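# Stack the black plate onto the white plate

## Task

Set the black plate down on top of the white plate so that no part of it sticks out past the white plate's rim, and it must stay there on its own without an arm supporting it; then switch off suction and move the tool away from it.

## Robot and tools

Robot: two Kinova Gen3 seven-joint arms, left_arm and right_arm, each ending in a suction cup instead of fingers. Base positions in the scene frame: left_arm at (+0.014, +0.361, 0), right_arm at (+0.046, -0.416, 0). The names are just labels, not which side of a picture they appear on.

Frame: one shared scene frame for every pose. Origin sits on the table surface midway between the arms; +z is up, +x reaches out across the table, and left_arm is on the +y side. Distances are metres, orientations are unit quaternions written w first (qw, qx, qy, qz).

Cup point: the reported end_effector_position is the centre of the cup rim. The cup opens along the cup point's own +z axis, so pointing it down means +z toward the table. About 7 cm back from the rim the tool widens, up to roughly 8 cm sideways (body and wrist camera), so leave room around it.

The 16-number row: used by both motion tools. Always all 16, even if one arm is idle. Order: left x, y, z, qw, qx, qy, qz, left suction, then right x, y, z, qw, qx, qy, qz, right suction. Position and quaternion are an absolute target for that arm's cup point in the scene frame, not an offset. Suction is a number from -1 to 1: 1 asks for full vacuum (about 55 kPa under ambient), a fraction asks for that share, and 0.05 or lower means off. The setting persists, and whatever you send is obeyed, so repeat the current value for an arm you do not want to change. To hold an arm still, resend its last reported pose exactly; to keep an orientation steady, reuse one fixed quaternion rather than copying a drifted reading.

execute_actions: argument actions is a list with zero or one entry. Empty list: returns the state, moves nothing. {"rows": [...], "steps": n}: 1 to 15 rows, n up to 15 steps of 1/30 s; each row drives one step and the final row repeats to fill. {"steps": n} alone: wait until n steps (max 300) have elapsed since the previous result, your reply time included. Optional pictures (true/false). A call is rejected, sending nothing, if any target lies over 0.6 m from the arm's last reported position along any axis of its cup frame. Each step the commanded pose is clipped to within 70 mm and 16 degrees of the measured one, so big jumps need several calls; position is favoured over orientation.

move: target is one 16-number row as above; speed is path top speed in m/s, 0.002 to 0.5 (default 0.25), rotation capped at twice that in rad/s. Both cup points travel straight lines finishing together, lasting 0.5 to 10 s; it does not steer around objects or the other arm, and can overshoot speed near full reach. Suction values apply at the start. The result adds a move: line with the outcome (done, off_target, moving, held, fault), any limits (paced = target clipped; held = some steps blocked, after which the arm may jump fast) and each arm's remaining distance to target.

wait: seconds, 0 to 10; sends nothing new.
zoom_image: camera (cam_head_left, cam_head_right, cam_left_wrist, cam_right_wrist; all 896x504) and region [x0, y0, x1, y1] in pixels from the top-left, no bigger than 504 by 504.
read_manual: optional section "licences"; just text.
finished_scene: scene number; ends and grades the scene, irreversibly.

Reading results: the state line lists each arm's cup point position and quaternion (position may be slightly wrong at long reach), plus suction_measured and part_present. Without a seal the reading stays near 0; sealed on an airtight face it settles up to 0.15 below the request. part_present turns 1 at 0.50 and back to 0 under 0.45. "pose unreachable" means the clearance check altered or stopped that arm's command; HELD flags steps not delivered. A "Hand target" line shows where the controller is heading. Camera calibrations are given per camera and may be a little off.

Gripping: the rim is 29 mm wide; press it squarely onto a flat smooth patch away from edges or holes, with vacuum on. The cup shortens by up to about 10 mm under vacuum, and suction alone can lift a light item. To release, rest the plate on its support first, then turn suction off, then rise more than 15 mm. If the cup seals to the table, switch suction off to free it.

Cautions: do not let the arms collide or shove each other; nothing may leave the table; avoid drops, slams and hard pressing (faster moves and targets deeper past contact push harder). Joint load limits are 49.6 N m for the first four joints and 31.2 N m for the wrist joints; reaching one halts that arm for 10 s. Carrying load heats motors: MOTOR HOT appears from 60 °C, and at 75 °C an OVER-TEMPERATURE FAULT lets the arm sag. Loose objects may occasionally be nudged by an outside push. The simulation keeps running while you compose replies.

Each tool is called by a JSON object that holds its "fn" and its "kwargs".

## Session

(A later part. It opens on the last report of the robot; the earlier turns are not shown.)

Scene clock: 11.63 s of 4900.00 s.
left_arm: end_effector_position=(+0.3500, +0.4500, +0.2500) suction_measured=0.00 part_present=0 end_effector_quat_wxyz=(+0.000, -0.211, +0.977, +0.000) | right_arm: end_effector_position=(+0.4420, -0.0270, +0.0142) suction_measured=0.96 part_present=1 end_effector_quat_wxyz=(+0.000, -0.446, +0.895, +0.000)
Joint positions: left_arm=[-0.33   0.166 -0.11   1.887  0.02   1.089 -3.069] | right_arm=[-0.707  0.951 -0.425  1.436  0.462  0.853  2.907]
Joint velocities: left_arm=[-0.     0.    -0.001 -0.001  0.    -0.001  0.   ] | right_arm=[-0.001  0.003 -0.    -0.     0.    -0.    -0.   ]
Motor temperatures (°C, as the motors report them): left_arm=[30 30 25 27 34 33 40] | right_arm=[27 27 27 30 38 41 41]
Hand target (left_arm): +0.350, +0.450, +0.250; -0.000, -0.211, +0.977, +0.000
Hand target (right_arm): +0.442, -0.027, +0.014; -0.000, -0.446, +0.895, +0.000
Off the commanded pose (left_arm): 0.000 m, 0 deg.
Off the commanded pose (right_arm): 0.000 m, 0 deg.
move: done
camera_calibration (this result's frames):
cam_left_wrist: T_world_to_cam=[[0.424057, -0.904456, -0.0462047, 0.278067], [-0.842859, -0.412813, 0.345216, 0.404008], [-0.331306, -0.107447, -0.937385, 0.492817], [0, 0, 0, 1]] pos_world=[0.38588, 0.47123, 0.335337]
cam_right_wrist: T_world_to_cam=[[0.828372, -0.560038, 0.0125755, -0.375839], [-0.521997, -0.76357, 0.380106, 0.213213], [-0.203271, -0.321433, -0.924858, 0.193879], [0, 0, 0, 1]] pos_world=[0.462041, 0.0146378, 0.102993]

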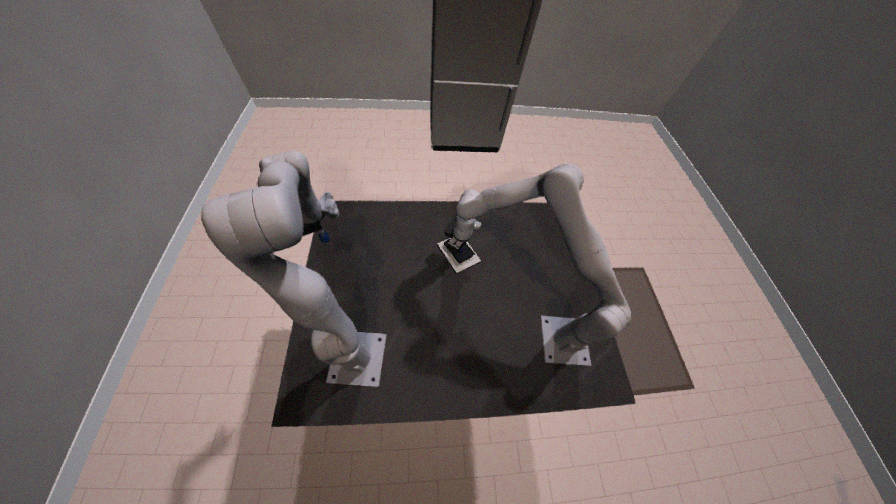

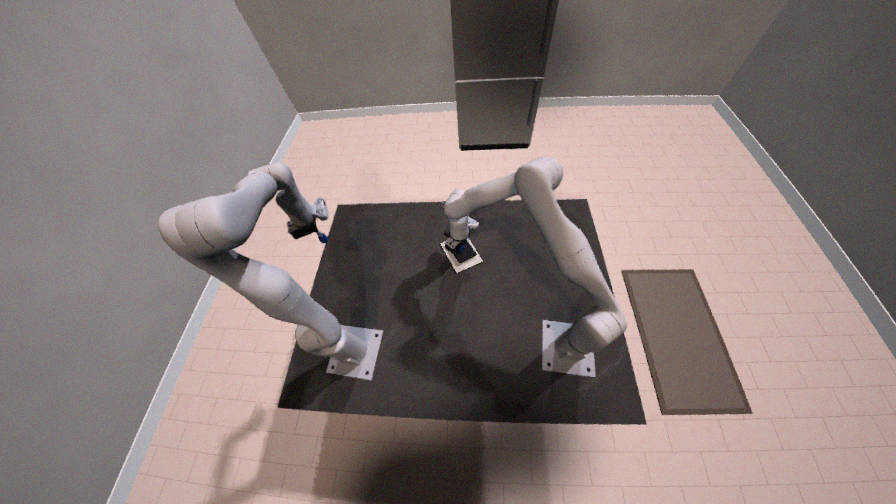

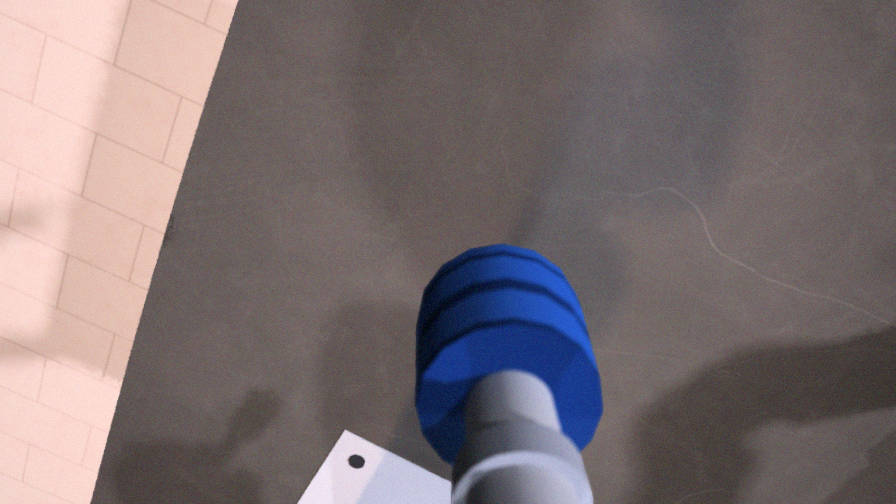

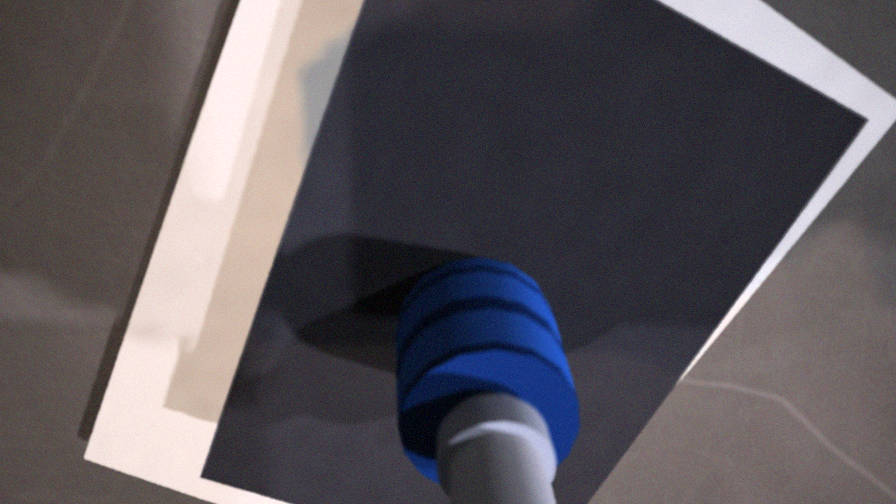

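{"fn": "move", "kwargs": {"target": [0.35,0.45,0.25,0,-0.211,0.977,0,0,0.437,-0.0205,0.011,0,-0.446,0.895,0,1], "speed": 0.02}}

{"fn": "move", "kwargs": {"target": [0.35,0.45,0.25,0,-0.211,0.977,0,0,0.437,-0.0205,0.004,0,-0.446,0.895,0,1], "speed": 0.015}}

Scene clock: 13.50 s of 4900.00 s.
left_arm: end_effector_position=(+0.3500, +0.4500, +0.2500) suction_measured=0.00 part_present=0 end_effector_quat_wxyz=(+0.000, -0.211, +0.977, +0.000) | right_arm: end_effector_position=(+0.4371, -0.0206, +0.0110) suction_measured=0.98 part_present=1 end_effector_quat_wxyz=(+0.000, -0.446, +0.895, -0.000)
Joint positions: left_arm=[-0.33   0.166 -0.11   1.887  0.02   1.089 -3.069] | right_arm=[-0.724  0.958 -0.422  1.433  0.463  0.85   2.893]
Joint velocities: left_arm=[-0.001 -0.    -0.     0.     0.001  0.    -0.   ] | right_arm=[-0.001  0.001  0.    -0.002  0.001 -0.    -0.001]
Motor temperatures (°C, as the motors report them): left_arm=[30 30 25 27 34 33 40] | right_arm=[27 27 27 30 38 41 41]
Hand target (left_arm): +0.350, +0.450, +0.250; -0.000, -0.211, +0.977, +0.000
Hand target (right_arm): +0.437, -0.021, +0.011; -0.000, -0.446, +0.895, -0.000
Off the commanded pose (left_arm): 0.000 m, 0 deg.
Off the commanded pose (right_arm): 0.000 m, 0 deg.
move: done
camera_calibration (this result's frames):
cam_left_wrist: T_world_to_cam=[[0.424057, -0.904456, -0.0462048, 0.278067], [-0.842859, -0.412813, 0.345216, 0.404008], [-0.331307, -0.107447, -0.937385, 0.492817], [0, 0, 0, 1]] pos_world=[0.38588, 0.47123, 0.335337]
cam_right_wrist: T_world_to_cam=[[0.82845, -0.559923, 0.0125195, -0.368108], [-0.521824, -0.763575, 0.380334, 0.216652], [-0.203398, -0.321621, -0.924765, 0.192089], [0, 0, 0, 1]] pos_world=[0.457084, 0.0210974, 0.0998453]

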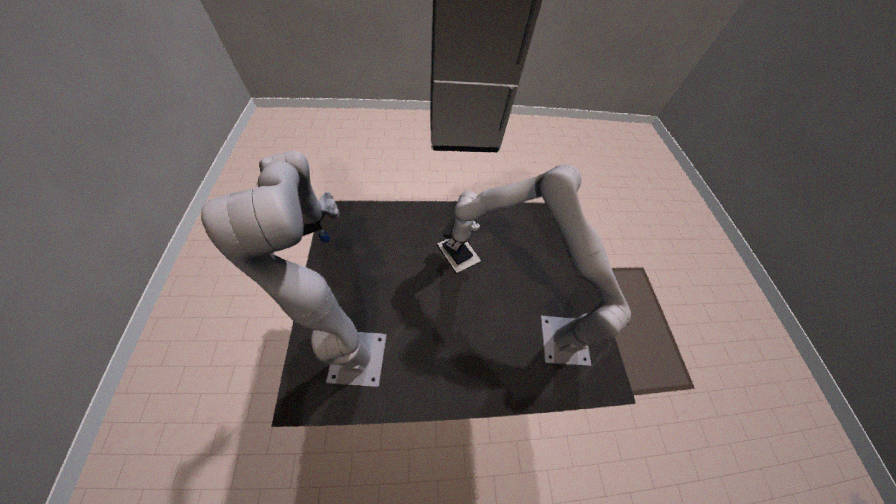

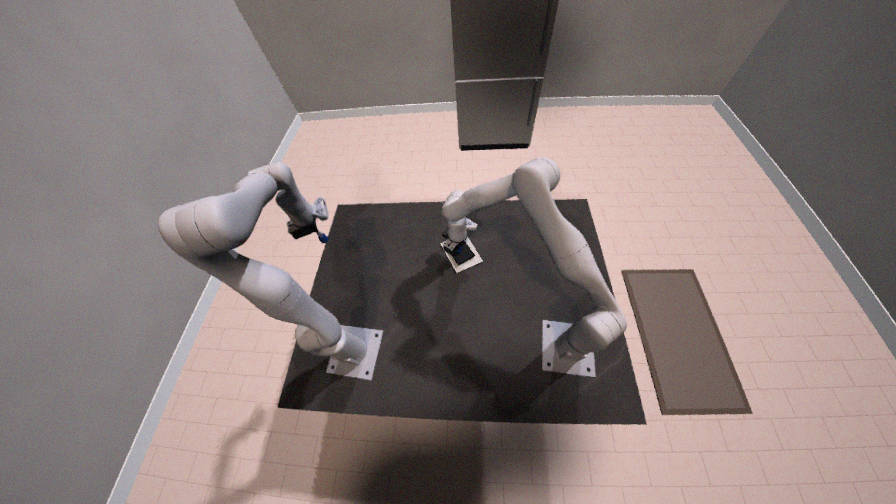

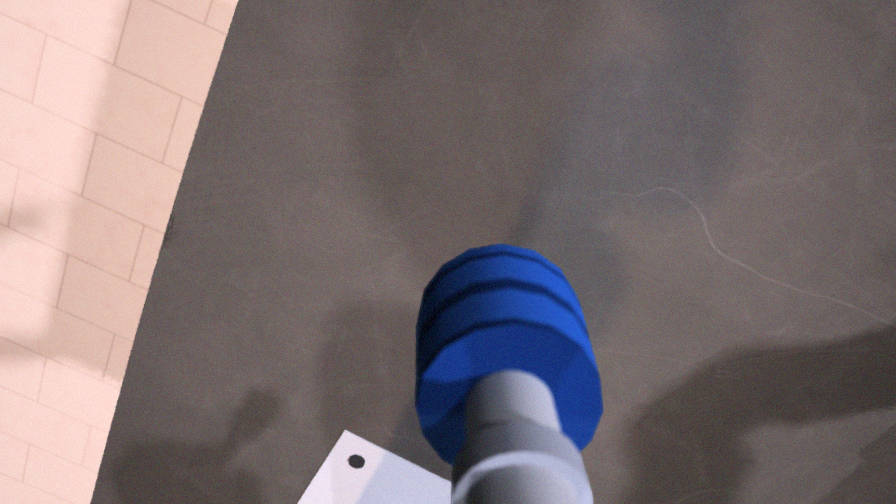

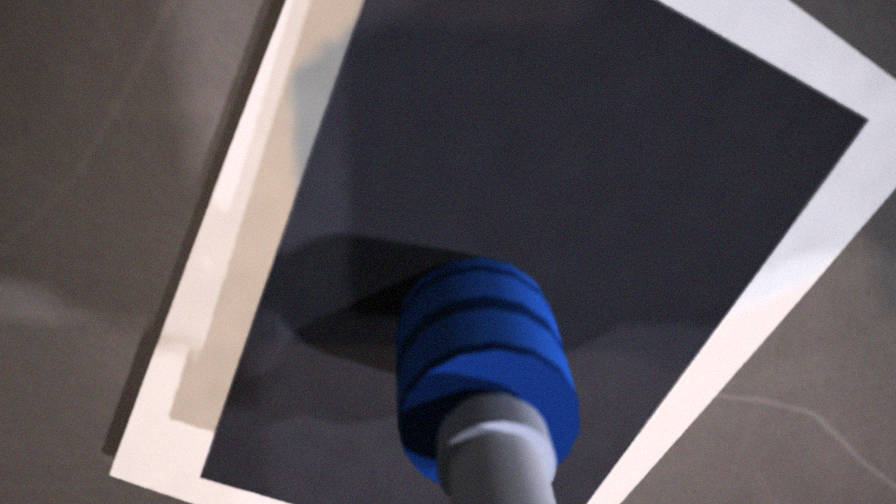

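Scene clock: 14.20 s of 4900.00 s.
left_arm: end_effector_position=(+0.3500, +0.4500, +0.2500) suction_measured=0.00 part_present=0 end_effector_quat_wxyz=(+0.000, -0.211, +0.977, +0.000) | right_arm: end_effector_position=(+0.4374, -0.0201, +0.0051) suction_measured=0.99 part_present=1 end_effector_quat_wxyz=(+0.001, -0.446, +0.895, +0.000)
Joint positions: left_arm=[-0.33   0.166 -0.11   1.887  0.02   1.089 -3.069] | right_arm=[-0.726  0.968 -0.419  1.434  0.468  0.838  2.889]
Joint velocities: left_arm=[-0.     0.    -0.002 -0.002  0.    -0.001 -0.   ] | right_arm=[ 0.    -0.     0.    -0.002  0.001  0.001 -0.   ]
Motor temperatures (°C, as the motors report them): left_arm=[30 30 25 27 34 33 40] | right_arm=[27 27 27 30 38 41 41]
Hand target (left_arm): +0.350, +0.450, +0.250; -0.000, -0.211, +0.977, +0.000
Hand target (right_arm): +0.437, -0.021, +0.004; -0.000, -0.446, +0.895, -0.000
Off the commanded pose (left_arm): 0.000 m, 0 deg.
Off the commanded pose (right_arm): 0.001 m, 0 deg.
move: done
camera_calibration (this result's frames):
cam_left_wrist: T_world_to_cam=[[0.424057, -0.904456, -0.0462049, 0.278067], [-0.842859, -0.412812, 0.345216, 0.404008], [-0.331307, -0.107447, -0.937385, 0.492817], [0, 0, 0, 1]] pos_world=[0.38588, 0.47123, 0.335337]
cam_right_wrist: T_world_to_cam=[[0.828454, -0.559908, 0.0128965, -0.368005], [-0.522252, -0.76401, 0.378868, 0.21961], [-0.202278, -0.32061, -0.925361, 0.186321], [0, 0, 0, 1]] pos_world=[0.457256, 0.0214714, 0.0939573]

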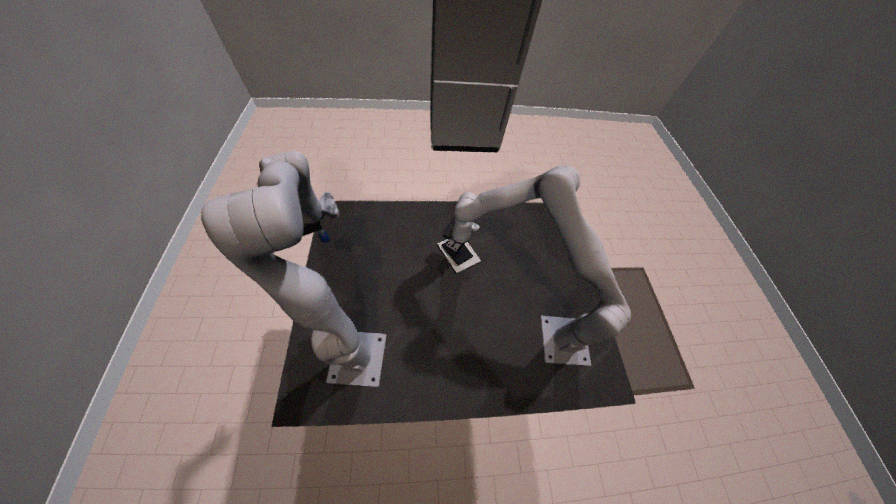

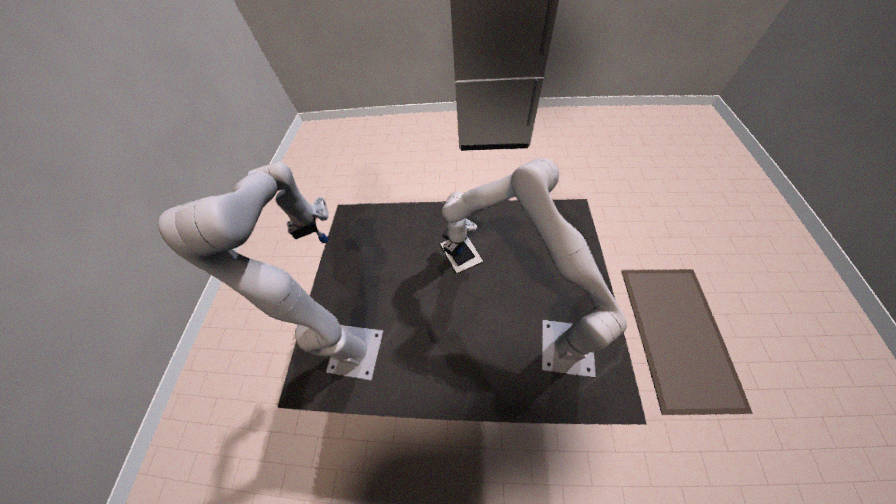

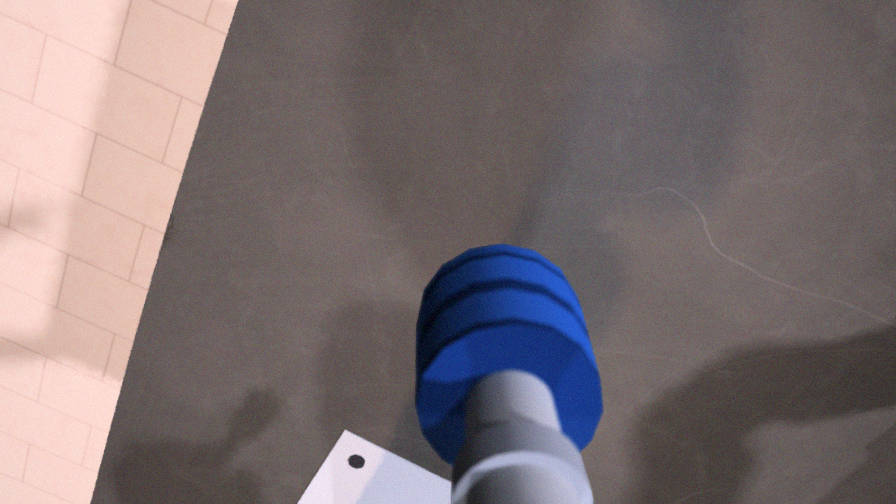

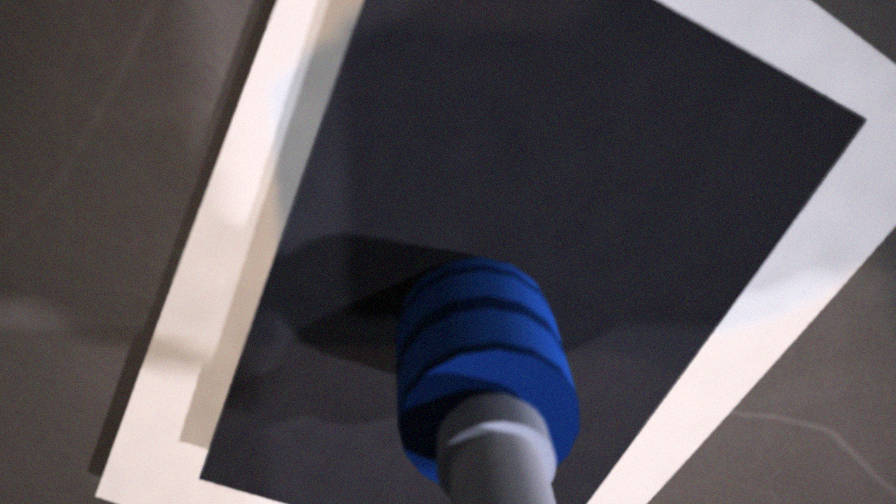

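Contact, centred. Release.

{"fn": "execute_actions", "kwargs": {"actions": [{"rows":[[0.35,0.45,0.25,0,-0.211,0.977,0,0,0.437,-0.0205,0.006,0,-0.446,0.895,0,0]],"steps":10}], "pictures": false}}

{"fn": "move", "kwargs": {"target": [0.35,0.45,0.25,0,-0.211,0.977,0,0,0.43,-0.07,0.13,0,-0.446,0.895,0,0], "speed": 0.15}}

Scene clock: 15.10 s of 4900.00 s.
left_arm: end_effector_position=(+0.3500, +0.4500, +0.2500) suction_measured=0.00 part_present=0 end_effector_quat_wxyz=(+0.000, -0.211, +0.977, +0.000) | right_arm: end_effector_position=(+0.4377, -0.0198, +0.0080) suction_measured=0.00 part_present=0 end_effector_quat_wxyz=(+0.001, -0.446, +0.895, +0.000)
Joint positions: left_arm=[-0.33   0.166 -0.11   1.887  0.02   1.089 -3.069] | right_arm=[-0.725  0.963 -0.42   1.433  0.466  0.842  2.89 ]
Joint velocities: left_arm=[ 0.001  0.001  0.001 -0.001  0.    -0.001  0.   ] | right_arm=[-0.001 -0.001 -0.001  0.     0.    -0.001 -0.   ]
Motor temperatures (°C, as the motors report them): left_arm=[30 30 25 27 34 33 40] | right_arm=[27 27 27 30 38 41 41]
Hand target (left_arm): +0.350, +0.450, +0.250; -0.000, -0.211, +0.977, +0.000
Hand target (right_arm): +0.437, -0.021, +0.006; -0.000, -0.446, +0.895, +0.000
Off the commanded pose (left_arm): 0.000 m, 0 deg.
Off the commanded pose (right_arm): 0.002 m, 0 deg.
Steps of this call (steps 1 to 17: nothing new was sent; steps 18 to 27: all 10 steps of this action). Readings (end_effector_position | what the end effector reports):
18: left_arm (+0.3500, +0.4500, +0.2500) | right_arm (+0.4375, -0.0201, +0.0054) | left_arm suction_measured=0.00 part_present=0 | right_arm suction_measured=0.33 part_present=0
19: left_arm (+0.3500, +0.4500, +0.2500) | right_arm (+0.4375, -0.0201, +0.0064) | left_arm suction_measured=0.00 part_present=0 | right_arm suction_measured=0.00 part_present=0
21: left_arm (+0.3500, +0.4500, +0.2500) | right_arm (+0.4376, -0.0197, +0.0076) | left_arm suction_measured=0.00 part_present=0 | right_arm suction_measured=0.00 part_present=0
25: left_arm (+0.3500, +0.4500, +0.2500) | right_arm (+0.4377, -0.0198, +0.0079) | left_arm suction_measured=0.00 part_present=0 | right_arm suction_measured=0.00 part_present=0
27: the state above

Scene clock: 16.63 s of 4900.00 s.
left_arm: end_effector_position=(+0.3500, +0.4500, +0.2500) suction_measured=0.00 part_present=0 end_effector_quat_wxyz=(+0.000, -0.211, +0.977, +0.000) | right_arm: end_effector_position=(+0.4301, -0.0697, +0.1298) suction_measured=0.00 part_present=0 end_effector_quat_wxyz=(-0.000, -0.447, +0.895, -0.000)
Joint positions: left_arm=[-0.33   0.166 -0.11   1.887  0.02   1.089 -3.069] | right_arm=[-0.609  0.712 -0.494  1.509  0.373  1.016  2.989]
Joint velocities: left_arm=[ 0.002  0.     0.     0.    -0.    -0.001 -0.   ] | right_arm=[ 0.003 -0.004  0.    -0.    -0.001  0.001  0.   ]
Motor temperatures (°C, as the motors report them): left_arm=[30 30 25 27 34 33 40] | right_arm=[27 27 27 30 38 41 41]
Hand target (left_arm): +0.350, +0.450, +0.250; -0.000, -0.211, +0.977, +0.000
Hand target (right_arm): +0.430, -0.070, +0.130; +0.000, -0.446, +0.895, +0.000
Off the commanded pose (left_arm): 0.000 m, 0 deg.
Off the commanded pose (right_arm): 0.000 m, 0 deg.
move: done
camera_calibration (this result's frames):
cam_left_wrist: T_world_to_cam=[[0.424057, -0.904456, -0.0462048, 0.278067], [-0.842859, -0.412813, 0.345216, 0.404008], [-0.331307, -0.107447, -0.937385, 0.492817], [0, 0, 0, 1]] pos_world=[0.38588, 0.47123, 0.335337]
cam_right_wrist: T_world_to_cam=[[0.829184, -0.558838, 0.0124078, -0.39152], [-0.520765, -0.764246, 0.380437, 0.129821], [-0.20312, -0.321913, -0.924724, 0.284517], [0, 0, 0, 1]] pos_world=[0.450039, -0.0279916, 0.218569]

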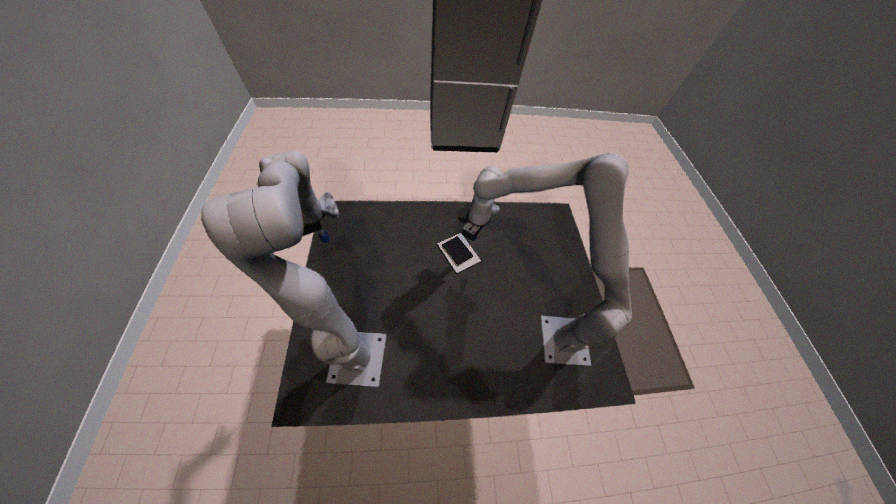

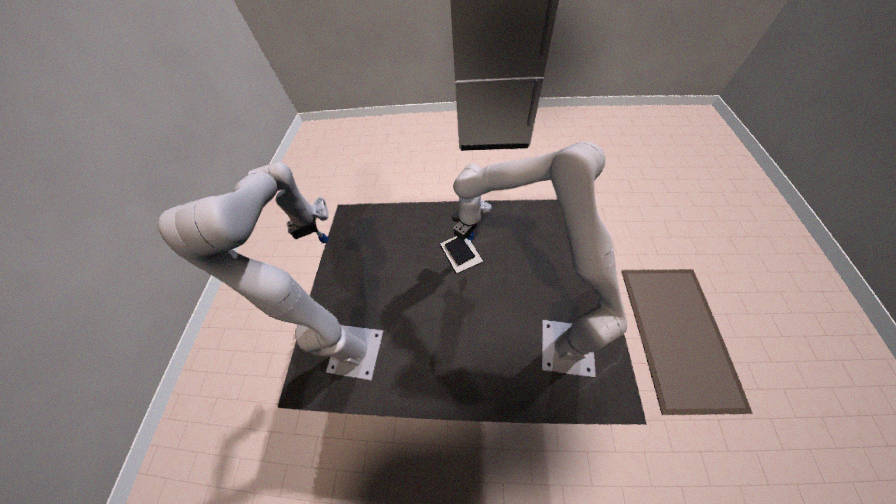

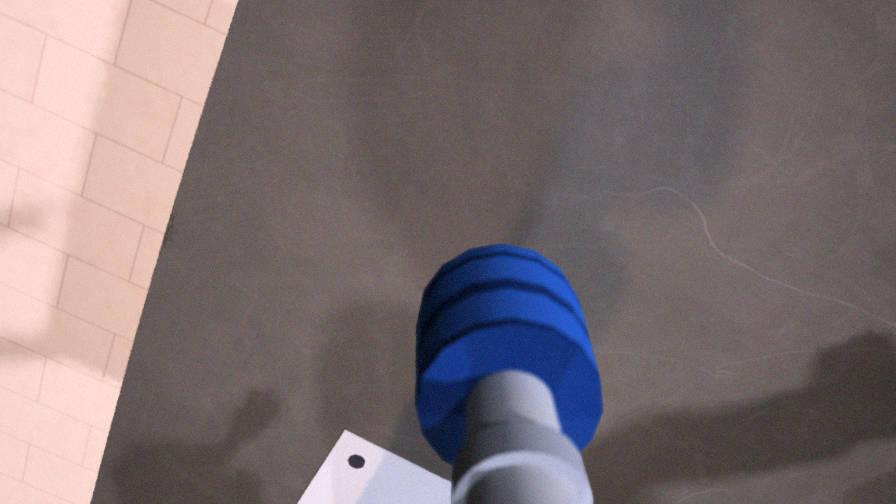

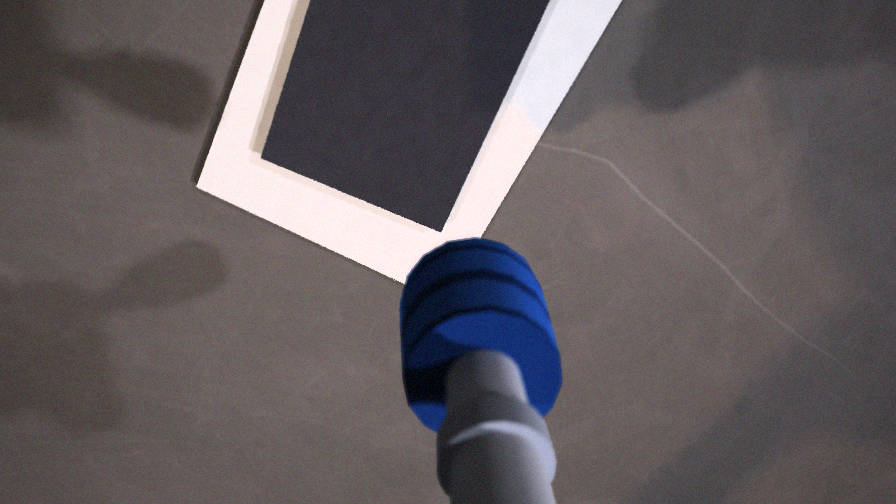

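{"fn": "finished_scene", "kwargs": {"scene": 2}}

The scene is finished: the task was done.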